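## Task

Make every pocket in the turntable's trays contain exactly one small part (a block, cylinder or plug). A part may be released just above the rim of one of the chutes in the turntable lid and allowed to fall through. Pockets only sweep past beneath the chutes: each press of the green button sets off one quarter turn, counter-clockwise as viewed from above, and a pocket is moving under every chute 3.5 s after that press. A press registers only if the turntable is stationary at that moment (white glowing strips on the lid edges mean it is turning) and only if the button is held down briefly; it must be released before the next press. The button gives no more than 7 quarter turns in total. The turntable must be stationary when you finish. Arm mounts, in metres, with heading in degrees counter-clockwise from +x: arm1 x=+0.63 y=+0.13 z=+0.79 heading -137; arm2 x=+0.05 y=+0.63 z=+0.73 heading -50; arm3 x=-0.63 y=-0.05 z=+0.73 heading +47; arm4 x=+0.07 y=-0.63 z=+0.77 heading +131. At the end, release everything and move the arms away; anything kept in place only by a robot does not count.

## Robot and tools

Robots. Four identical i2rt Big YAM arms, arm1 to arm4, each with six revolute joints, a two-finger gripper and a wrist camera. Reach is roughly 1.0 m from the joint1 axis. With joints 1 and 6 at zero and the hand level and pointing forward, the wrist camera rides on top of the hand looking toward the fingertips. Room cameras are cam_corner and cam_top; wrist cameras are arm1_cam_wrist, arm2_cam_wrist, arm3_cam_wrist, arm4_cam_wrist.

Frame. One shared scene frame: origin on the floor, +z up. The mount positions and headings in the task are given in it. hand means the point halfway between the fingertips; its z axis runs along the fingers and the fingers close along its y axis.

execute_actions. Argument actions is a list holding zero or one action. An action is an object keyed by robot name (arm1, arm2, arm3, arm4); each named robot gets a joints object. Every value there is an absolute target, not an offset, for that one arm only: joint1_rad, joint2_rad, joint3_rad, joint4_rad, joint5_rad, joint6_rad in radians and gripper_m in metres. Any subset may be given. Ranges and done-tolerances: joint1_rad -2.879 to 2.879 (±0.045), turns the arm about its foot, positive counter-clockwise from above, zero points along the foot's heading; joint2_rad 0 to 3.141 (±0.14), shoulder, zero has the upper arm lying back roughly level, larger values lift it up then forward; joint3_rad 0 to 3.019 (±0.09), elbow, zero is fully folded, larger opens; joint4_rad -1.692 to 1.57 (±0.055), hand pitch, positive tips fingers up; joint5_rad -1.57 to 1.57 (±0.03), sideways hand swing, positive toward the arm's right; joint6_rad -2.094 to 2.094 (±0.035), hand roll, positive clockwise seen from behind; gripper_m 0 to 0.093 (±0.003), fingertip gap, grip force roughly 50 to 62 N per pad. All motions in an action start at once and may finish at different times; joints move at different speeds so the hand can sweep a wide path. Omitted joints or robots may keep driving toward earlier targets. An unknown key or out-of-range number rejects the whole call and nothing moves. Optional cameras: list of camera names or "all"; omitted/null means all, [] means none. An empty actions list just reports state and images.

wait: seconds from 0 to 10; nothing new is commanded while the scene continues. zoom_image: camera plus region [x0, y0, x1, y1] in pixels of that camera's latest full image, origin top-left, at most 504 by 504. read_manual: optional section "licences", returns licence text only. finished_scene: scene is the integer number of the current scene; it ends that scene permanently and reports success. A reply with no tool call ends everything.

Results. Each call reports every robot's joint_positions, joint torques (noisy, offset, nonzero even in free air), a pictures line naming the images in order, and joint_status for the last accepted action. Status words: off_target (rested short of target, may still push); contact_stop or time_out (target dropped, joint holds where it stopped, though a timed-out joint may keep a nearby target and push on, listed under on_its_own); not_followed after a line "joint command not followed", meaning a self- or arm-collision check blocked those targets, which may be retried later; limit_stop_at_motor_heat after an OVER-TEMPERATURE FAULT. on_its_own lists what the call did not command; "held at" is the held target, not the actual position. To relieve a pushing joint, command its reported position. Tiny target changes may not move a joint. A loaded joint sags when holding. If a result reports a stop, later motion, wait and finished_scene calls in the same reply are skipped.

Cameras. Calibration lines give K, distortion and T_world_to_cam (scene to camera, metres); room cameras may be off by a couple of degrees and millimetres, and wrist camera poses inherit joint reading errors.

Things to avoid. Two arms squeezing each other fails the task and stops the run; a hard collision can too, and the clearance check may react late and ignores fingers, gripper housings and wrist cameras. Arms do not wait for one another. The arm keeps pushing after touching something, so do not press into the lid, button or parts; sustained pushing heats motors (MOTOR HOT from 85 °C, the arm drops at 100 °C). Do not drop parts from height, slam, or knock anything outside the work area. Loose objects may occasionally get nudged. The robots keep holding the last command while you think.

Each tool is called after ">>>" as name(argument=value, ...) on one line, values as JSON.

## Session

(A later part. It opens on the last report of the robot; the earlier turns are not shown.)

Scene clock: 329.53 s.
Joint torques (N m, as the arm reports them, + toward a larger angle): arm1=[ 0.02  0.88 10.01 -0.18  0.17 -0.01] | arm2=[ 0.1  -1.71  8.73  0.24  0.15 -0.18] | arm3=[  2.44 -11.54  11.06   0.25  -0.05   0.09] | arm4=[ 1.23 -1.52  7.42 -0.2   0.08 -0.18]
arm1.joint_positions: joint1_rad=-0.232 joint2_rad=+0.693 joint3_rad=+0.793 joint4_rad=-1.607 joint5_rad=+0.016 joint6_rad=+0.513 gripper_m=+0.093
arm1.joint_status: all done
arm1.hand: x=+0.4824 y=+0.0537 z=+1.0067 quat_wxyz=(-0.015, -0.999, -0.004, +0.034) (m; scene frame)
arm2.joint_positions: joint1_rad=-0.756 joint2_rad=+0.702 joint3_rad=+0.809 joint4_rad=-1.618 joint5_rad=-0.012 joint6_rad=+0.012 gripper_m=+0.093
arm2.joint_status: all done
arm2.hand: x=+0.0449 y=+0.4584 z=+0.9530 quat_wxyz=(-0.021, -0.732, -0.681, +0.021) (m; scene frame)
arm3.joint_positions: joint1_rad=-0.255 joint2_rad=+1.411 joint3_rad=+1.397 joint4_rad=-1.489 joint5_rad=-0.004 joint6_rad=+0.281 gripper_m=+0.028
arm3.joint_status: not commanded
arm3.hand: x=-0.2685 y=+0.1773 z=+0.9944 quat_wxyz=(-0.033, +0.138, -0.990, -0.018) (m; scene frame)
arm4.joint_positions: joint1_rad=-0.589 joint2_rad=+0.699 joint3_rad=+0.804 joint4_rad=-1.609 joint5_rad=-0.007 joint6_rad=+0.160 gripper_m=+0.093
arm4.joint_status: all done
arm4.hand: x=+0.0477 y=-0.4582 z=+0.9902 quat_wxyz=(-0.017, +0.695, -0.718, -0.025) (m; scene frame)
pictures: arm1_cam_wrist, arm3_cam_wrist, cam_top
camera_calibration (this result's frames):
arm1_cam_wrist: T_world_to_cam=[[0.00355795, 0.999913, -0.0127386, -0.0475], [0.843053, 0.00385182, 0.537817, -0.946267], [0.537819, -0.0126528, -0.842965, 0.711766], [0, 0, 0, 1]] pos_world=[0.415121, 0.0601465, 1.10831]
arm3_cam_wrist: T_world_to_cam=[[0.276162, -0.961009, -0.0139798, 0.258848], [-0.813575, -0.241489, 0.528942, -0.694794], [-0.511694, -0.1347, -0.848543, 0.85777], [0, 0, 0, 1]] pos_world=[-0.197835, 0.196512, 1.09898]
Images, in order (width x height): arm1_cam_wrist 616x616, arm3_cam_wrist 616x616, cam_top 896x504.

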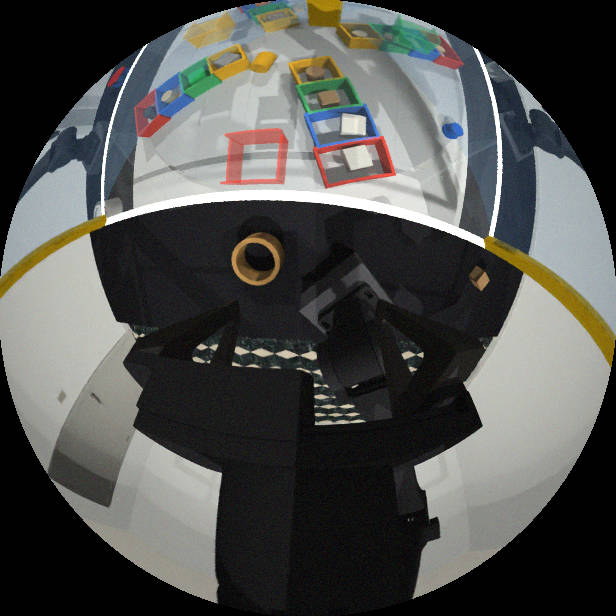

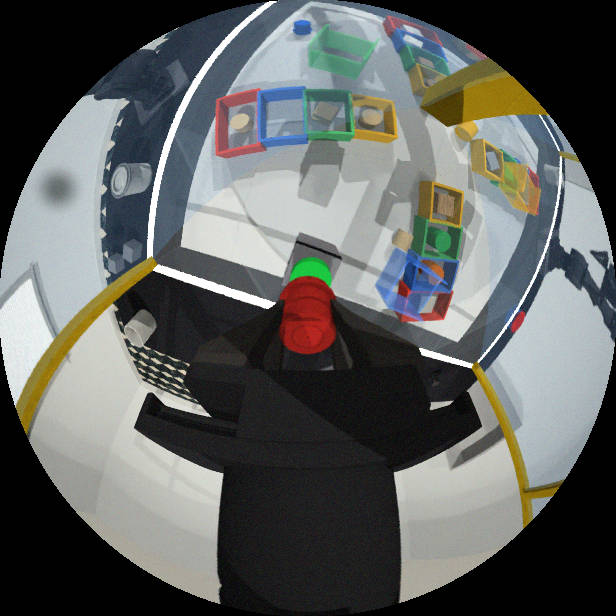

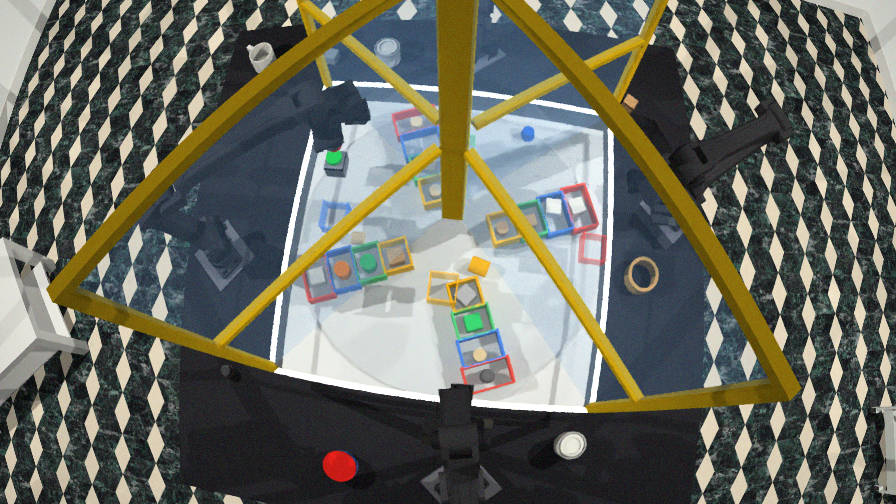

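>>> wait(seconds=1)

>>> execute_actions(actions=[{"arm3":{"joints":{"joint3_rad":1.185,"joint4_rad":-1.32}}}], cameras=[])

>>> execute_actions(actions=[{"arm3":{"joints":{"joint1_rad":-0.59,"joint2_rad":1.22}}}], cameras=[])

>>> execute_actions(actions=[{"arm3":{"joints":{"joint2_rad":1.315,"joint3_rad":1.15,"joint4_rad":-1.375}}}], cameras=[])

>>> wait(seconds=0.75)

>>> execute_actions(actions=[{"arm3":{"joints":{"gripper_m":0.093}}}], cameras=[])

>>> execute_actions(actions=[{"arm3":{"joints":{"joint2_rad":0.7,"joint3_rad":0.8,"joint4_rad":-1.62}}}], cameras=[])

>>> wait(seconds=3)

Scene clock: 340.77 s.
Joint torques (N m, as the arm reports them, + toward a larger angle): arm1=[-0.02  0.88 10.05 -0.19  0.16 -0.01] | arm2=[ 0.   -1.6   8.72  0.24  0.14 -0.17] | arm3=[  2.28 -11.9   11.17   0.22  -0.04   0.1 ] | arm4=[ 0.81 -1.82  7.44 -0.4   0.07 -0.2 ]
arm1.joint_positions: joint1_rad=-0.232 joint2_rad=+0.693 joint3_rad=+0.793 joint4_rad=-1.607 joint5_rad=+0.016 joint6_rad=+0.513 gripper_m=+0.093
arm1.joint_status: all done
arm1.hand: x=+0.4824 y=+0.0537 z=+1.0067 quat_wxyz=(-0.015, -0.999, -0.004, +0.034) (m; scene frame)
arm2.joint_positions: joint1_rad=-0.756 joint2_rad=+0.702 joint3_rad=+0.809 joint4_rad=-1.618 joint5_rad=-0.012 joint6_rad=+0.012 gripper_m=+0.093
arm2.joint_status: all done
arm2.hand: x=+0.0449 y=+0.4584 z=+0.9530 quat_wxyz=(-0.021, -0.732, -0.681, +0.021) (m; scene frame)
arm3.joint_positions: joint1_rad=-0.255 joint2_rad=+1.411 joint3_rad=+1.397 joint4_rad=-1.489 joint5_rad=-0.004 joint6_rad=+0.281 gripper_m=+0.028
arm3.joint_status: not commanded
arm3.hand: x=-0.2685 y=+0.1773 z=+0.9944 quat_wxyz=(-0.033, +0.138, -0.990, -0.018) (m; scene frame)
arm4.joint_positions: joint1_rad=-0.589 joint2_rad=+0.699 joint3_rad=+0.804 joint4_rad=-1.609 joint5_rad=-0.007 joint6_rad=+0.160 gripper_m=+0.093
arm4.joint_status: all done
arm4.hand: x=+0.0477 y=-0.4582 z=+0.9902 quat_wxyz=(-0.017, +0.695, -0.718, -0.025) (m; scene frame)
wait: 1.00 s; at rest from the start
pictures: arm1_cam_wrist, arm2_cam_wrist, arm3_cam_wrist, arm4_cam_wrist, cam_corner, cam_top
camera_calibration (this result's frames):
arm1_cam_wrist: T_world_to_cam=[[0.00355795, 0.999913, -0.0127386, -0.0475], [0.843053, 0.00385182, 0.537817, -0.946267], [0.537819, -0.0126528, -0.842965, 0.711766], [0, 0, 0, 1]] pos_world=[0.415121, 0.0601465, 1.10831]
arm2_cam_wrist: T_world_to_cam=[[-0.996409, 0.0837448, -0.0124774, 0.0222012], [0.0639922, 0.841352, 0.536686, -0.896311], [0.0554425, 0.53396, -0.84369, 0.680629], [0, 0, 0, 1]] pos_world=[0.0417426, 0.388825, 1.05555]
arm3_cam_wrist: T_world_to_cam=[[0.276162, -0.961009, -0.0139798, 0.258848], [-0.813575, -0.241489, 0.528942, -0.694794], [-0.511694, -0.1347, -0.848543, 0.85777], [0, 0, 0, 1]] pos_world=[-0.197835, 0.196512, 1.09898]
arm4_cam_wrist: T_world_to_cam=[[0.998933, -0.0461607, -0.00132995, -0.0720792], [-0.0380816, -0.839706, 0.541704, -0.914728], [-0.0261222, -0.541075, -0.840568, 0.708749], [0, 0, 0, 1]] pos_world=[0.0556821, -0.387943, 1.09117]
Images, in order (width x height): arm1_cam_wrist 616x616, arm2_cam_wrist 616x616, arm3_cam_wrist 616x616, arm4_cam_wrist 616x616, cam_corner 896x504, cam_top 896x504.

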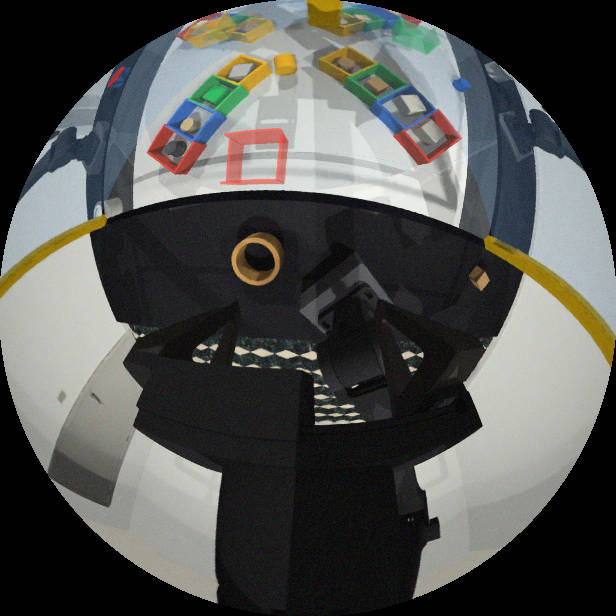

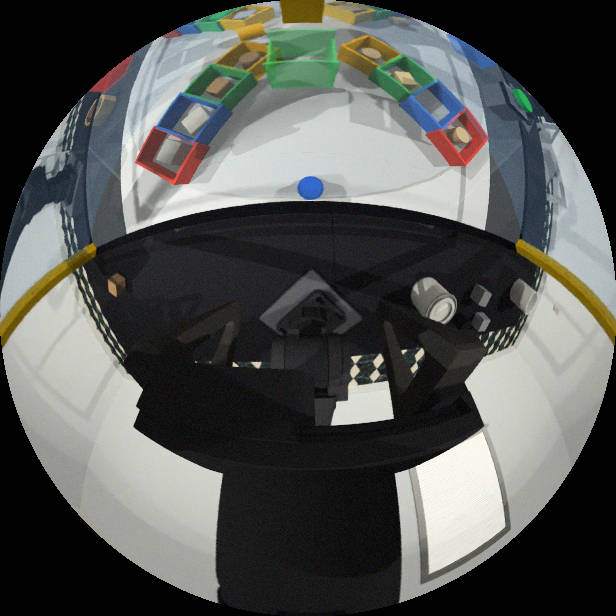

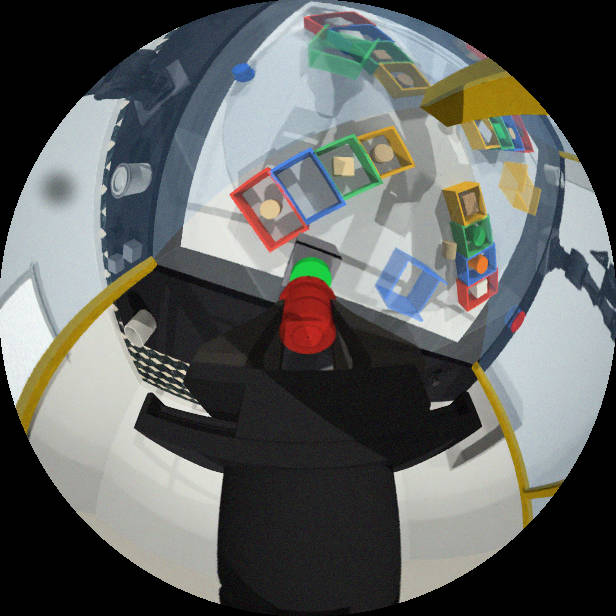

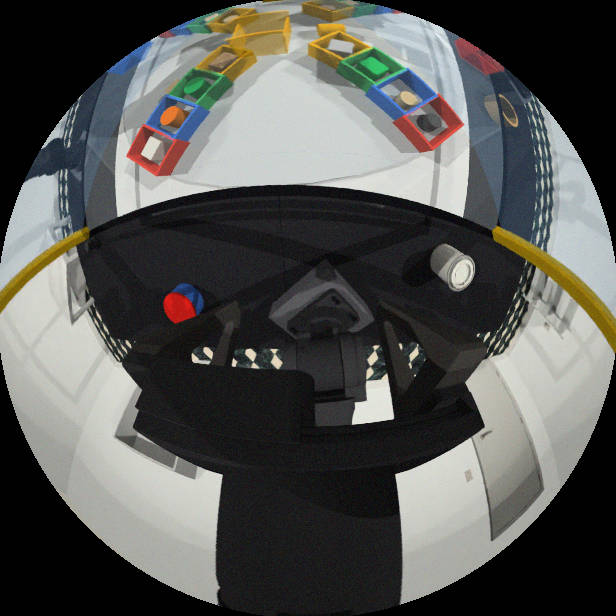

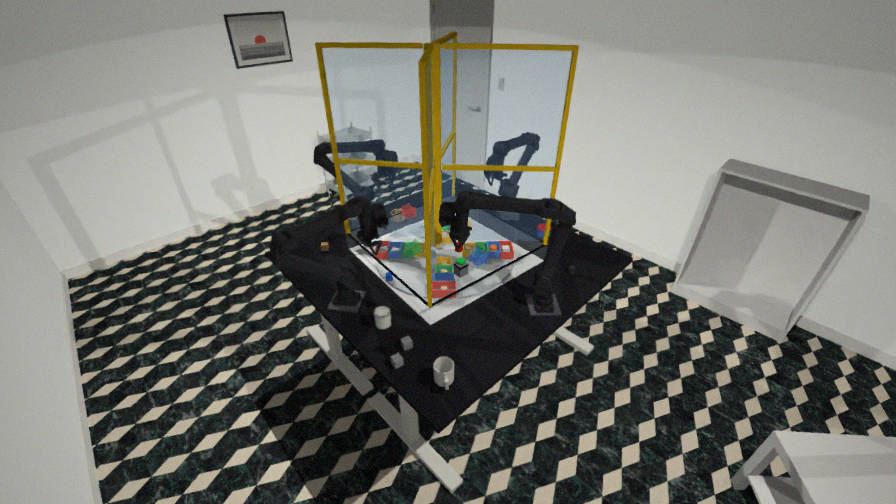

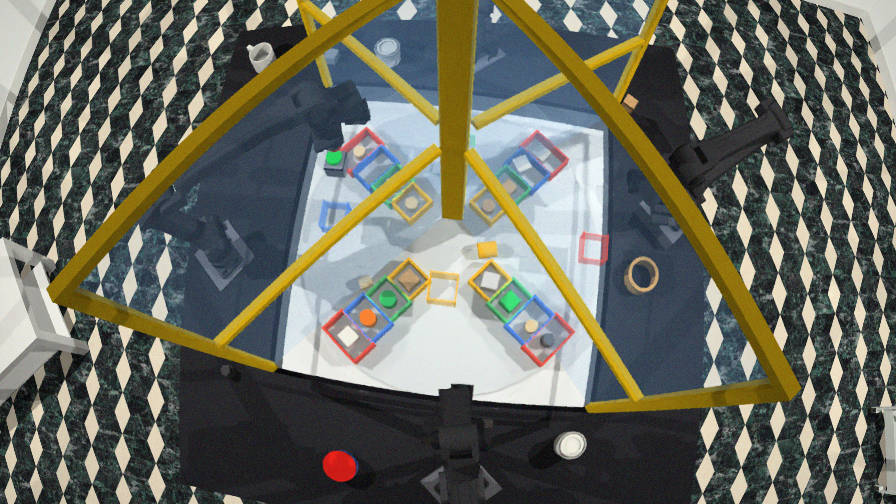

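Scene clock: 341.83 s.
Joint torques (N m, as the arm reports them, + toward a larger angle): arm1=[ 0.03  0.92 10.04 -0.2   0.16 -0.01] | arm2=[ 0.06 -1.78  8.7   0.16  0.16 -0.19] | arm3=[ 2.39 -8.59  6.25  0.97 -0.03  0.12] | arm4=[ 1.57 -0.99  7.38 -0.21  0.09 -0.24]
arm1.joint_positions: joint1_rad=-0.232 joint2_rad=+0.693 joint3_rad=+0.793 joint4_rad=-1.607 joint5_rad=+0.016 joint6_rad=+0.513 gripper_m=+0.093
arm1.joint_status: not commanded
arm1.hand: x=+0.4824 y=+0.0537 z=+1.0067 quat_wxyz=(-0.015, -0.999, -0.004, +0.034) (m; scene frame)
arm2.joint_positions: joint1_rad=-0.756 joint2_rad=+0.702 joint3_rad=+0.809 joint4_rad=-1.618 joint5_rad=-0.012 joint6_rad=+0.012 gripper_m=+0.093
arm2.joint_status: not commanded
arm2.hand: x=+0.0449 y=+0.4584 z=+0.9530 quat_wxyz=(-0.021, -0.732, -0.681, +0.021) (m; scene frame)
arm3.joint_positions: joint1_rad=-0.255 joint2_rad=+1.385 joint3_rad=+1.215 joint4_rad=-1.325 joint5_rad=-0.003 joint6_rad=+0.281 gripper_m=+0.028
arm3.joint_status: all done
arm3.hand: x=-0.2797 y=+0.1704 z=+0.9350 quat_wxyz=(-0.036, +0.138, -0.990, -0.019) (m; scene frame)
arm4.joint_positions: joint1_rad=-0.589 joint2_rad=+0.699 joint3_rad=+0.804 joint4_rad=-1.609 joint5_rad=-0.007 joint6_rad=+0.160 gripper_m=+0.093
arm4.joint_status: not commanded
arm4.hand: x=+0.0477 y=-0.4582 z=+0.9902 quat_wxyz=(-0.017, +0.695, -0.718, -0.025) (m; scene frame)
pictures: none
No camera images: the call's "cameras" was empty. Leave "cameras" out to get every camera's image.

Scene clock: 342.93 s.
Joint torques (N m, as the arm reports them, + toward a larger angle): arm1=[ 0.02  0.8  10.06 -0.19  0.16 -0.01] | arm2=[-0.13 -1.75  8.75  0.17  0.15 -0.19] | arm3=[ 1.84 -8.05  8.35  0.97 -0.07  0.08] | arm4=[ 0.65 -1.27  7.5  -0.27  0.09 -0.21]
arm1.joint_positions: joint1_rad=-0.232 joint2_rad=+0.693 joint3_rad=+0.793 joint4_rad=-1.607 joint5_rad=+0.016 joint6_rad=+0.513 gripper_m=+0.093
arm1.joint_status: not commanded
arm1.hand: x=+0.4824 y=+0.0537 z=+1.0067 quat_wxyz=(-0.015, -0.999, -0.004, +0.034) (m; scene frame)
arm2.joint_positions: joint1_rad=-0.756 joint2_rad=+0.702 joint3_rad=+0.809 joint4_rad=-1.618 joint5_rad=-0.012 joint6_rad=+0.012 gripper_m=+0.093
arm2.joint_status: not commanded
arm2.hand: x=+0.0449 y=+0.4584 z=+0.9530 quat_wxyz=(-0.021, -0.732, -0.681, +0.021) (m; scene frame)
arm3.joint_positions: joint1_rad=-0.594 joint2_rad=+1.215 joint3_rad=+1.182 joint4_rad=-1.322 joint5_rad=-0.003 joint6_rad=+0.282 gripper_m=+0.028
arm3.joint_status: all done
arm3.hand: x=-0.2522 y=+0.0353 z=+0.9855 quat_wxyz=(-0.106, -0.032, -0.993, -0.031) (m; scene frame)
arm4.joint_positions: joint1_rad=-0.589 joint2_rad=+0.699 joint3_rad=+0.804 joint4_rad=-1.609 joint5_rad=-0.007 joint6_rad=+0.160 gripper_m=+0.093
arm4.joint_status: not commanded
arm4.hand: x=+0.0477 y=-0.4582 z=+0.9902 quat_wxyz=(-0.017, +0.695, -0.718, -0.025) (m; scene frame)
pictures: none
No camera images: the call's "cameras" was empty. Leave "cameras" out to get every camera's image.

Scene clock: 343.90 s.
Joint torques (N m, as the arm reports them, + toward a larger angle): arm1=[ 0.02  0.87 10.06 -0.19  0.17 -0.01] | arm2=[-0.09 -1.89  8.73  0.2   0.14 -0.17] | arm3=[  2.05 -11.72   8.63   0.19  -0.05   0.08] | arm4=[ 1.66 -1.44  7.48 -0.33  0.13 -0.2 ]
arm1.joint_positions: joint1_rad=-0.232 joint2_rad=+0.693 joint3_rad=+0.793 joint4_rad=-1.607 joint5_rad=+0.016 joint6_rad=+0.513 gripper_m=+0.093
arm1.joint_status: not commanded
arm1.hand: x=+0.4824 y=+0.0537 z=+1.0067 quat_wxyz=(-0.015, -0.999, -0.004, +0.034) (m; scene frame)
arm2.joint_positions: joint1_rad=-0.756 joint2_rad=+0.702 joint3_rad=+0.809 joint4_rad=-1.618 joint5_rad=-0.012 joint6_rad=+0.012 gripper_m=+0.093
arm2.joint_status: not commanded
arm2.hand: x=+0.0449 y=+0.4584 z=+0.9530 quat_wxyz=(-0.021, -0.732, -0.681, +0.021) (m; scene frame)
arm3.joint_positions: joint1_rad=-0.594 joint2_rad=+1.325 joint3_rad=+1.143 joint4_rad=-1.364 joint5_rad=-0.003 joint6_rad=+0.282 gripper_m=+0.028
arm3.joint_status: all done
arm3.hand: x=-0.2623 y=+0.0333 z=+0.9284 quat_wxyz=(-0.014, -0.032, -0.999, -0.007) (m; scene frame)
arm4.joint_positions: joint1_rad=-0.589 joint2_rad=+0.699 joint3_rad=+0.804 joint4_rad=-1.609 joint5_rad=-0.007 joint6_rad=+0.160 gripper_m=+0.093
arm4.joint_status: not commanded
arm4.hand: x=+0.0477 y=-0.4582 z=+0.9902 quat_wxyz=(-0.017, +0.695, -0.718, -0.025) (m; scene frame)
pictures: none
No camera images: the call's "cameras" was empty. Leave "cameras" out to get every camera's image.

Scene clock: 344.67 s.
Joint torques (N m, as the arm reports them, + toward a larger angle): arm1=[ 0.01  0.91 10.05 -0.19  0.16 -0.01] | arm2=[-0.03 -1.82  8.66  0.17  0.16 -0.17] | arm3=[  1.84 -10.58   8.31   0.12  -0.06   0.07] | arm4=[ 0.96 -1.22  7.62 -0.24  0.07 -0.21]
arm1.joint_positions: joint1_rad=-0.232 joint2_rad=+0.693 joint3_rad=+0.793 joint4_rad=-1.607 joint5_rad=+0.016 joint6_rad=+0.513 gripper_m=+0.093
arm1.joint_status: not commanded
arm1.hand: x=+0.4824 y=+0.0537 z=+1.0067 quat_wxyz=(-0.015, -0.999, -0.004, +0.034) (m; scene frame)
arm2.joint_positions: joint1_rad=-0.756 joint2_rad=+0.702 joint3_rad=+0.809 joint4_rad=-1.618 joint5_rad=-0.012 joint6_rad=+0.012 gripper_m=+0.093
arm2.joint_status: not commanded
arm2.hand: x=+0.0449 y=+0.4584 z=+0.9530 quat_wxyz=(-0.021, -0.732, -0.681, +0.021) (m; scene frame)
arm3.joint_positions: joint1_rad=-0.594 joint2_rad=+1.325 joint3_rad=+1.143 joint4_rad=-1.364 joint5_rad=-0.003 joint6_rad=+0.282 gripper_m=+0.028
arm3.joint_status: all done
arm3.hand: x=-0.2623 y=+0.0333 z=+0.9284 quat_wxyz=(-0.014, -0.032, -0.999, -0.007) (m; scene frame)
arm4.joint_positions: joint1_rad=-0.589 joint2_rad=+0.699 joint3_rad=+0.804 joint4_rad=-1.609 joint5_rad=-0.007 joint6_rad=+0.160 gripper_m=+0.093
arm4.joint_status: not commanded
arm4.hand: x=+0.0477 y=-0.4582 z=+0.9902 quat_wxyz=(-0.017, +0.695, -0.718, -0.025) (m; scene frame)
wait: 0.77 s; at rest by 0.27 s
pictures: arm1_cam_wrist, arm2_cam_wrist, arm3_cam_wrist, arm4_cam_wrist, cam_corner, cam_top
camera_calibration (this result's frames):
arm1_cam_wrist: T_world_to_cam=[[0.00355795, 0.999913, -0.0127386, -0.0475], [0.843053, 0.00385182, 0.537817, -0.946267], [0.537819, -0.0126528, -0.842965, 0.711766], [0, 0, 0, 1]] pos_world=[0.415121, 0.0601465, 1.10831]
arm2_cam_wrist: T_world_to_cam=[[-0.996409, 0.0837448, -0.0124774, 0.0222012], [0.0639922, 0.841352, 0.536686, -0.896311], [0.0554425, 0.53396, -0.84369, 0.680629], [0, 0, 0, 1]] pos_world=[0.0417426, 0.388825, 1.05555]
arm3_cam_wrist: T_world_to_cam=[[-0.0602817, -0.998178, -0.00243407, 0.0201532], [-0.823566, 0.0483584, 0.565155, -0.735491], [-0.564008, 0.0360732, -0.824981, 0.744309], [0, 0, 0, 1]] pos_world=[-0.184714, 0.0288341, 1.02976]
arm4_cam_wrist: T_world_to_cam=[[0.998933, -0.0461607, -0.00132995, -0.0720792], [-0.0380816, -0.839706, 0.541704, -0.914728], [-0.0261222, -0.541075, -0.840568, 0.708749], [0, 0, 0, 1]] pos_world=[0.0556821, -0.387943, 1.09117]
Images, in order (width x height): arm1_cam_wrist 616x616, arm2_cam_wrist 616x616, arm3_cam_wrist 616x616, arm4_cam_wrist 616x616, cam_corner 896x504, cam_top 896x504.

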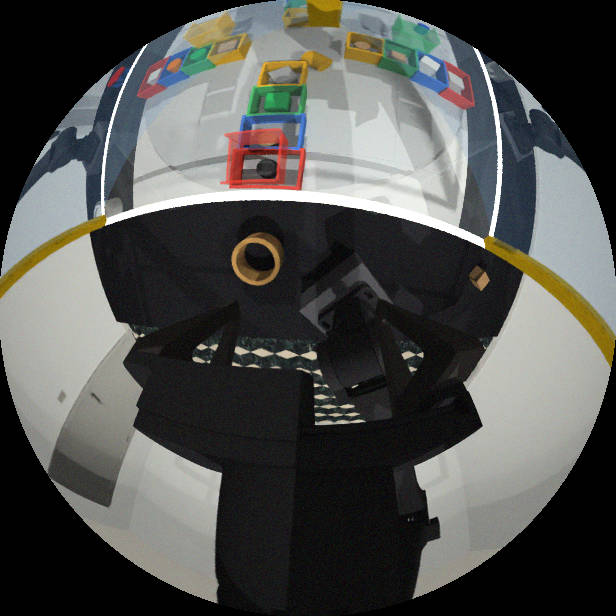

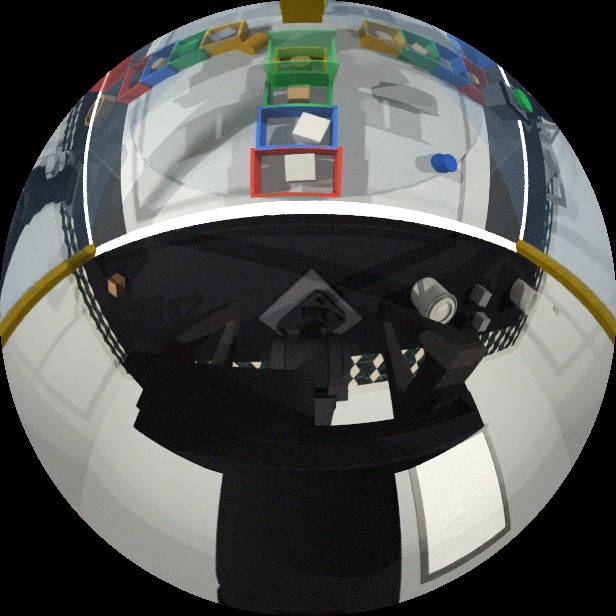

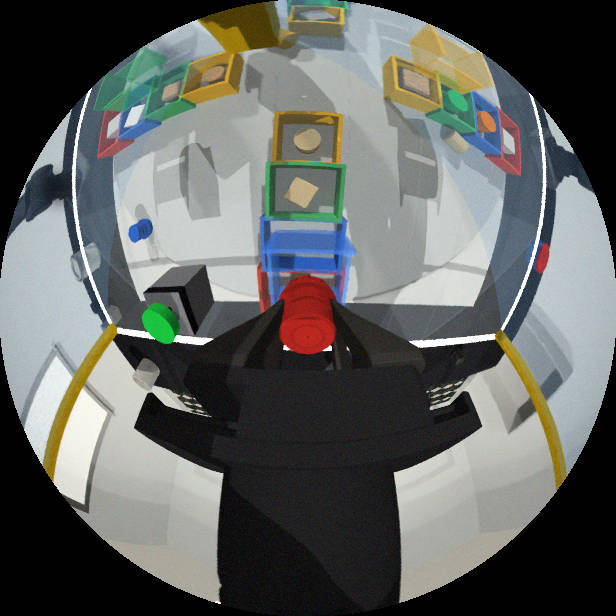

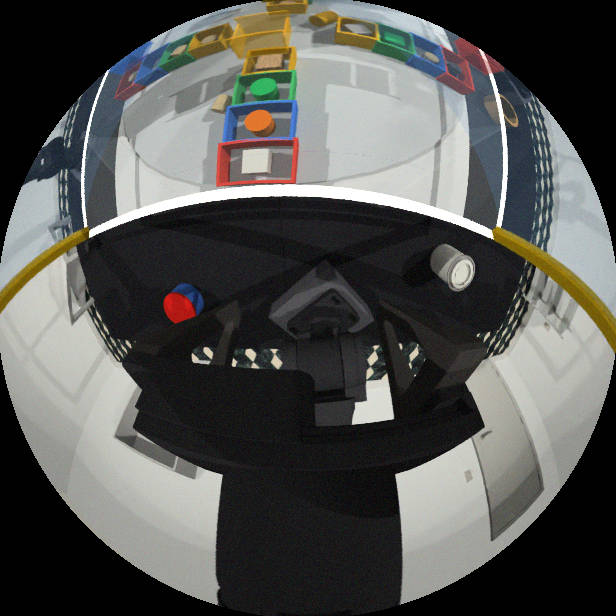

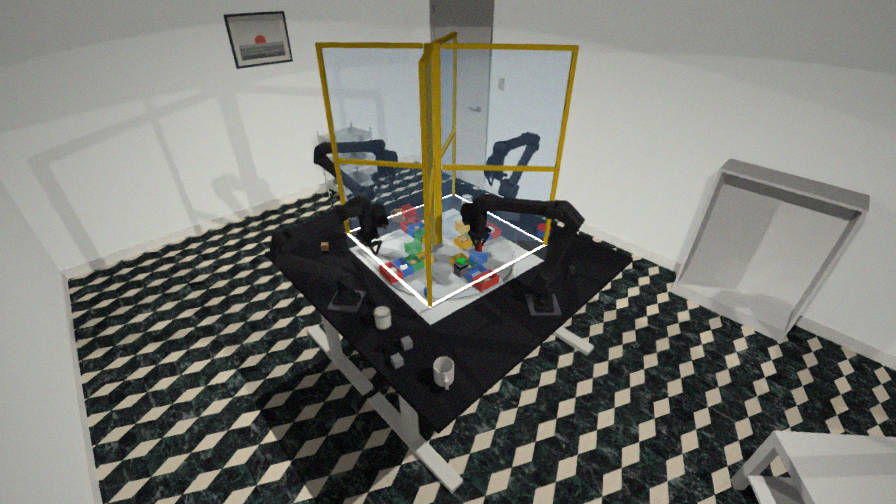

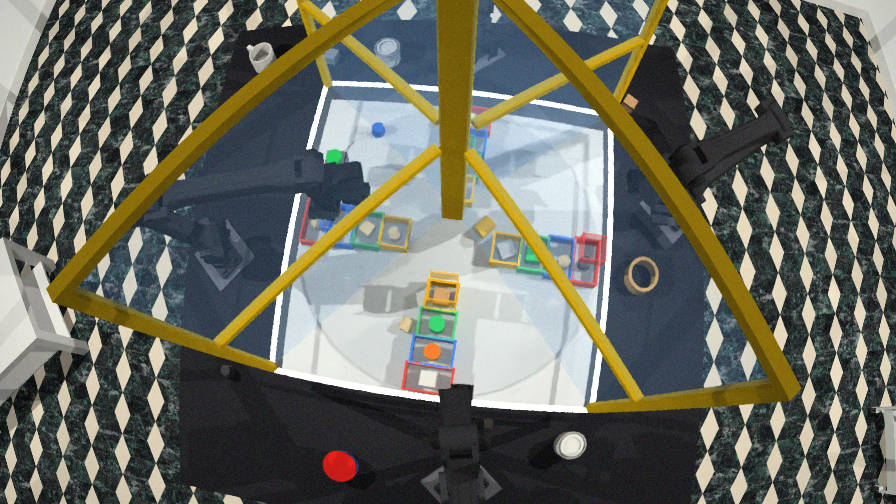

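Scene clock: 345.37 s.
Joint torques (N m, as the arm reports them, + toward a larger angle): arm1=[ 0.04  0.87 10.06 -0.19  0.17 -0.01] | arm2=[ 0.   -1.67  8.67  0.23  0.15 -0.19] | arm3=[  1.7  -10.9    8.28   0.14  -0.09   0.07] | arm4=[ 1.6  -1.86  7.46 -0.24  0.09 -0.22]
arm1.joint_positions: joint1_rad=-0.232 joint2_rad=+0.693 joint3_rad=+0.793 joint4_rad=-1.607 joint5_rad=+0.016 joint6_rad=+0.513 gripper_m=+0.093
arm1.joint_status: not commanded
arm1.hand: x=+0.4824 y=+0.0537 z=+1.0067 quat_wxyz=(-0.015, -0.999, -0.004, +0.034) (m; scene frame)
arm2.joint_positions: joint1_rad=-0.756 joint2_rad=+0.702 joint3_rad=+0.809 joint4_rad=-1.618 joint5_rad=-0.012 joint6_rad=+0.012 gripper_m=+0.093
arm2.joint_status: not commanded
arm2.hand: x=+0.0449 y=+0.4584 z=+0.9530 quat_wxyz=(-0.021, -0.732, -0.681, +0.021) (m; scene frame)
arm3.joint_positions: joint1_rad=-0.594 joint2_rad=+1.325 joint3_rad=+1.143 joint4_rad=-1.364 joint5_rad=-0.003 joint6_rad=+0.282 gripper_m=+0.093
arm3.joint_status: all done
arm3.hand: x=-0.2623 y=+0.0333 z=+0.9286 quat_wxyz=(-0.014, -0.032, -0.999, -0.007) (m; scene frame)
arm4.joint_positions: joint1_rad=-0.589 joint2_rad=+0.699 joint3_rad=+0.804 joint4_rad=-1.609 joint5_rad=-0.007 joint6_rad=+0.160 gripper_m=+0.093
arm4.joint_status: not commanded
arm4.hand: x=+0.0477 y=-0.4582 z=+0.9902 quat_wxyz=(-0.017, +0.695, -0.718, -0.025) (m; scene frame)
pictures: none
No camera images: the call's "cameras" was empty. Leave "cameras" out to get every camera's image.

Scene clock: 346.57 s.
Joint torques (N m, as the arm reports them, + toward a larger angle): arm1=[ 0.    0.88 10.05 -0.2   0.17 -0.02] | arm2=[ 0.09 -1.86  8.71  0.25  0.15 -0.18] | arm3=[ 1.69  0.08  7.55  0.31 -0.08  0.09] | arm4=[ 1.21 -1.37  7.52 -0.32  0.1  -0.19]
arm1.joint_positions: joint1_rad=-0.232 joint2_rad=+0.693 joint3_rad=+0.793 joint4_rad=-1.607 joint5_rad=+0.016 joint6_rad=+0.513 gripper_m=+0.093
arm1.joint_status: not commanded
arm1.hand: x=+0.4824 y=+0.0537 z=+1.0067 quat_wxyz=(-0.015, -0.999, -0.004, +0.034) (m; scene frame)
arm2.joint_positions: joint1_rad=-0.756 joint2_rad=+0.702 joint3_rad=+0.809 joint4_rad=-1.618 joint5_rad=-0.012 joint6_rad=+0.012 gripper_m=+0.093
arm2.joint_status: not commanded
arm2.hand: x=+0.0449 y=+0.4584 z=+0.9530 quat_wxyz=(-0.021, -0.732, -0.681, +0.021) (m; scene frame)
arm3.joint_positions: joint1_rad=-0.594 joint2_rad=+0.695 joint3_rad=+0.805 joint4_rad=-1.612 joint5_rad=-0.003 joint6_rad=+0.282 gripper_m=+0.093
arm3.joint_status: all done
arm3.hand: x=-0.4640 y=-0.0116 z=+0.9496 quat_wxyz=(-0.035, -0.032, -0.999, -0.013) (m; scene frame)
arm4.joint_positions: joint1_rad=-0.589 joint2_rad=+0.699 joint3_rad=+0.804 joint4_rad=-1.609 joint5_rad=-0.007 joint6_rad=+0.160 gripper_m=+0.093
arm4.joint_status: not commanded
arm4.hand: x=+0.0477 y=-0.4582 z=+0.9902 quat_wxyz=(-0.017, +0.695, -0.718, -0.025) (m; scene frame)
pictures: none
No camera images: the call's "cameras" was empty. Leave "cameras" out to get every camera's image.

Scene clock: 349.57 s.
Joint torques (N m, as the arm reports them, + toward a larger angle): arm1=[ 0.    0.85 10.05 -0.18  0.16 -0.01] | arm2=[ 0.22 -1.79  8.72  0.22  0.14 -0.18] | arm3=[ 1.9   0.14  7.76  0.32 -0.06  0.08] | arm4=[ 1.16 -1.71  7.61 -0.18  0.1  -0.21]
arm1.joint_positions: joint1_rad=-0.232 joint2_rad=+0.693 joint3_rad=+0.793 joint4_rad=-1.607 joint5_rad=+0.016 joint6_rad=+0.513 gripper_m=+0.093
arm1.joint_status: not commanded
arm1.hand: x=+0.4824 y=+0.0537 z=+1.0067 quat_wxyz=(-0.015, -0.999, -0.004, +0.034) (m; scene frame)
arm2.joint_positions: joint1_rad=-0.756 joint2_rad=+0.702 joint3_rad=+0.809 joint4_rad=-1.618 joint5_rad=-0.012 joint6_rad=+0.012 gripper_m=+0.093
arm2.joint_status: not commanded
arm2.hand: x=+0.0449 y=+0.4584 z=+0.9530 quat_wxyz=(-0.021, -0.732, -0.681, +0.021) (m; scene frame)
arm3.joint_positions: joint1_rad=-0.594 joint2_rad=+0.695 joint3_rad=+0.805 joint4_rad=-1.612 joint5_rad=-0.003 joint6_rad=+0.282 gripper_m=+0.093
arm3.joint_status: all done
arm3.hand: x=-0.4640 y=-0.0116 z=+0.9496 quat_wxyz=(-0.035, -0.032, -0.999, -0.013) (m; scene frame)
arm4.joint_positions: joint1_rad=-0.589 joint2_rad=+0.699 joint3_rad=+0.804 joint4_rad=-1.609 joint5_rad=-0.007 joint6_rad=+0.160 gripper_m=+0.093
arm4.joint_status: not commanded
arm4.hand: x=+0.0477 y=-0.4582 z=+0.9902 quat_wxyz=(-0.017, +0.695, -0.718, -0.025) (m; scene frame)
wait: 3.00 s; at rest by 0.27 s
pictures: arm1_cam_wrist, arm2_cam_wrist, arm3_cam_wrist, arm4_cam_wrist, cam_corner, cam_top
camera_calibration (this result's frames):
arm1_cam_wrist: T_world_to_cam=[[0.00355795, 0.999913, -0.0127386, -0.0475], [0.843053, 0.00385182, 0.537817, -0.946267], [0.537819, -0.0126528, -0.842965, 0.711766], [0, 0, 0, 1]] pos_world=[0.415121, 0.0601465, 1.10831]
arm2_cam_wrist: T_world_to_cam=[[-0.996409, 0.0837448, -0.0124774, 0.0222012], [0.0639922, 0.841352, 0.536686, -0.896311], [0.0554425, 0.53396, -0.84369, 0.680629], [0, 0, 0, 1]] pos_world=[0.0417426, 0.388825, 1.05555]
arm3_cam_wrist: T_world_to_cam=[[-0.0601195, -0.998087, -0.0144064, -0.025334], [-0.846809, 0.0433555, 0.530127, -0.888983], [-0.528488, 0.0440704, -0.847796, 0.687919], [0, 0, 0, 1]] pos_world=[-0.390765, -0.0170601, 1.05412]
arm4_cam_wrist: T_world_to_cam=[[0.998933, -0.0461607, -0.00132995, -0.0720792], [-0.0380816, -0.839706, 0.541704, -0.914728], [-0.0261222, -0.541075, -0.840568, 0.708749], [0, 0, 0, 1]] pos_world=[0.0556821, -0.387943, 1.09117]
Images, in order (width x height): arm1_cam_wrist 616x616, arm2_cam_wrist 616x616, arm3_cam_wrist 616x616, arm4_cam_wrist 616x616, cam_corner 896x504, cam_top 896x504.

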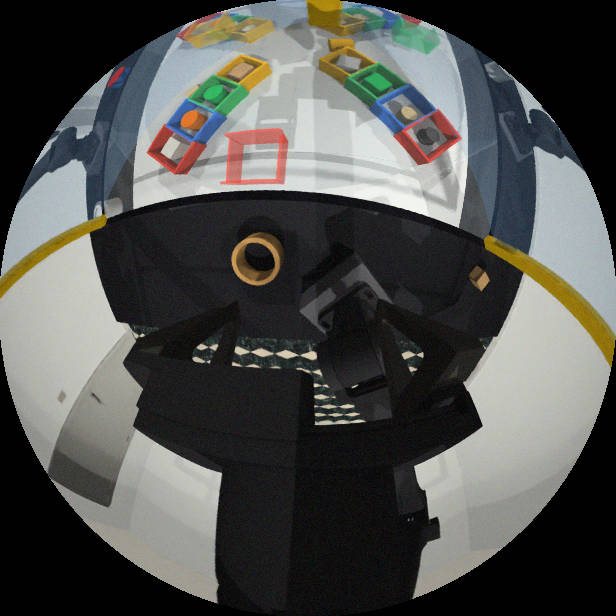

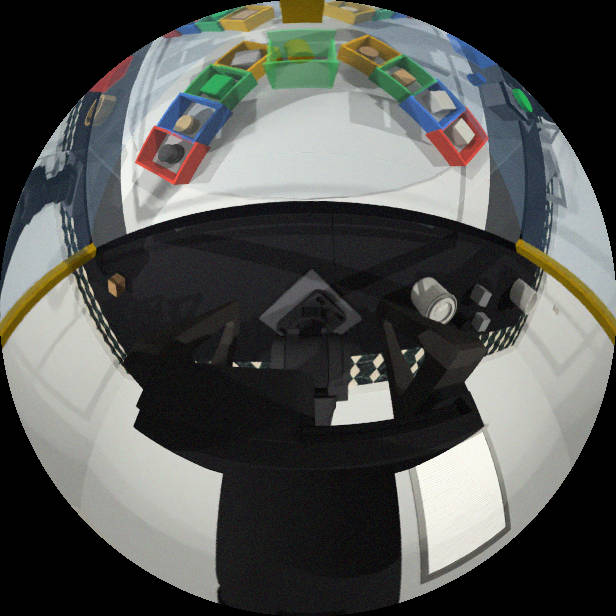

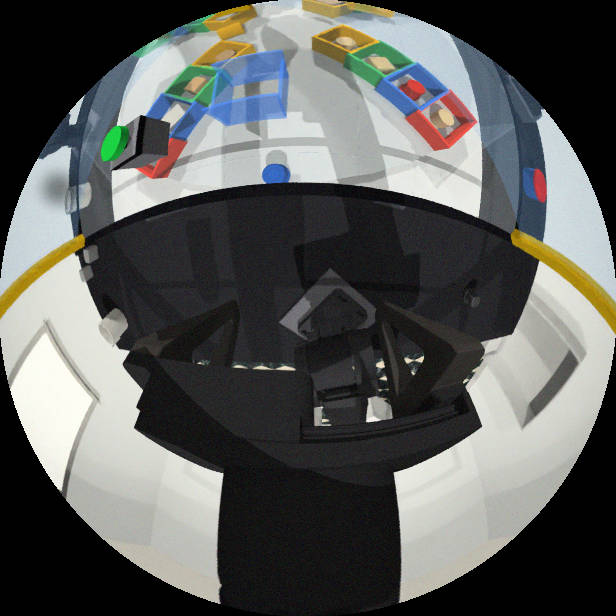

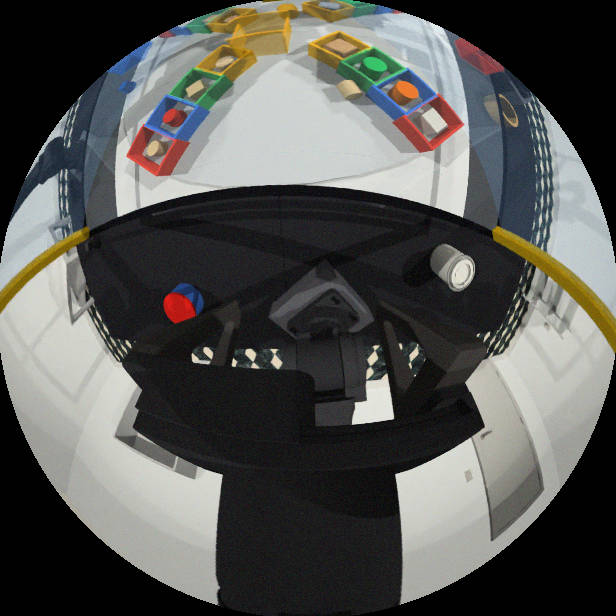

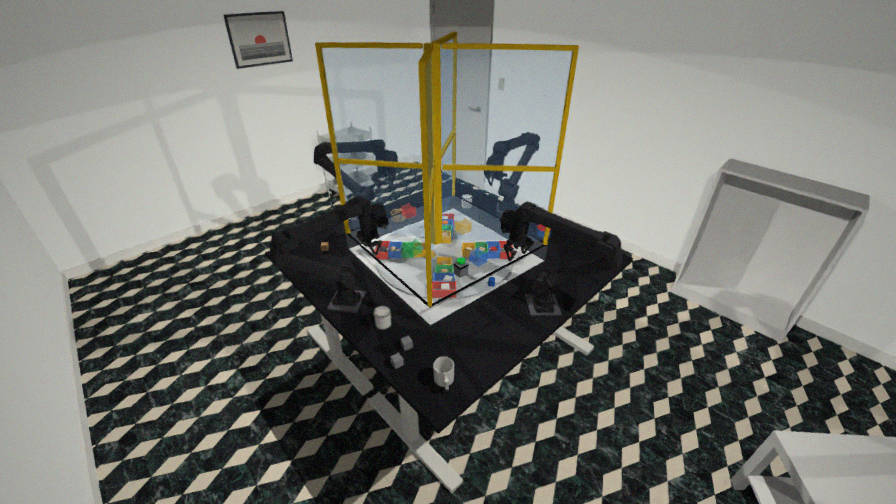

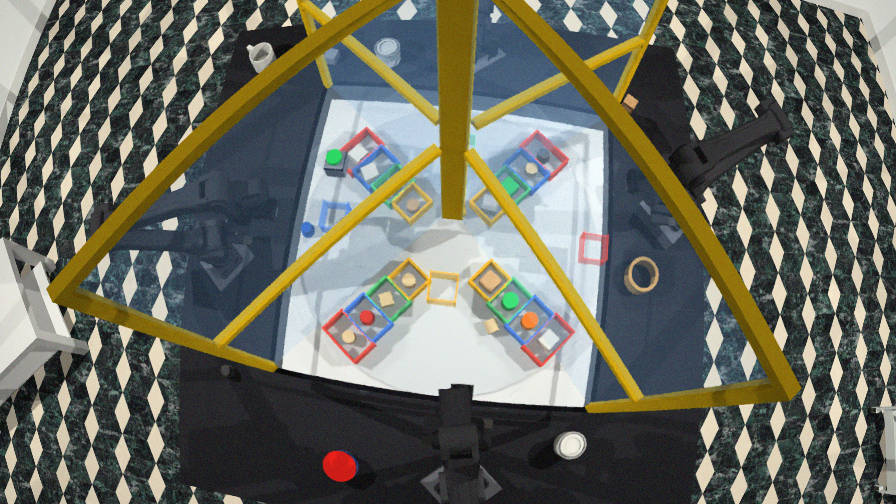

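>>> finished_scene(scene=2)

The scene is finished: the task was done.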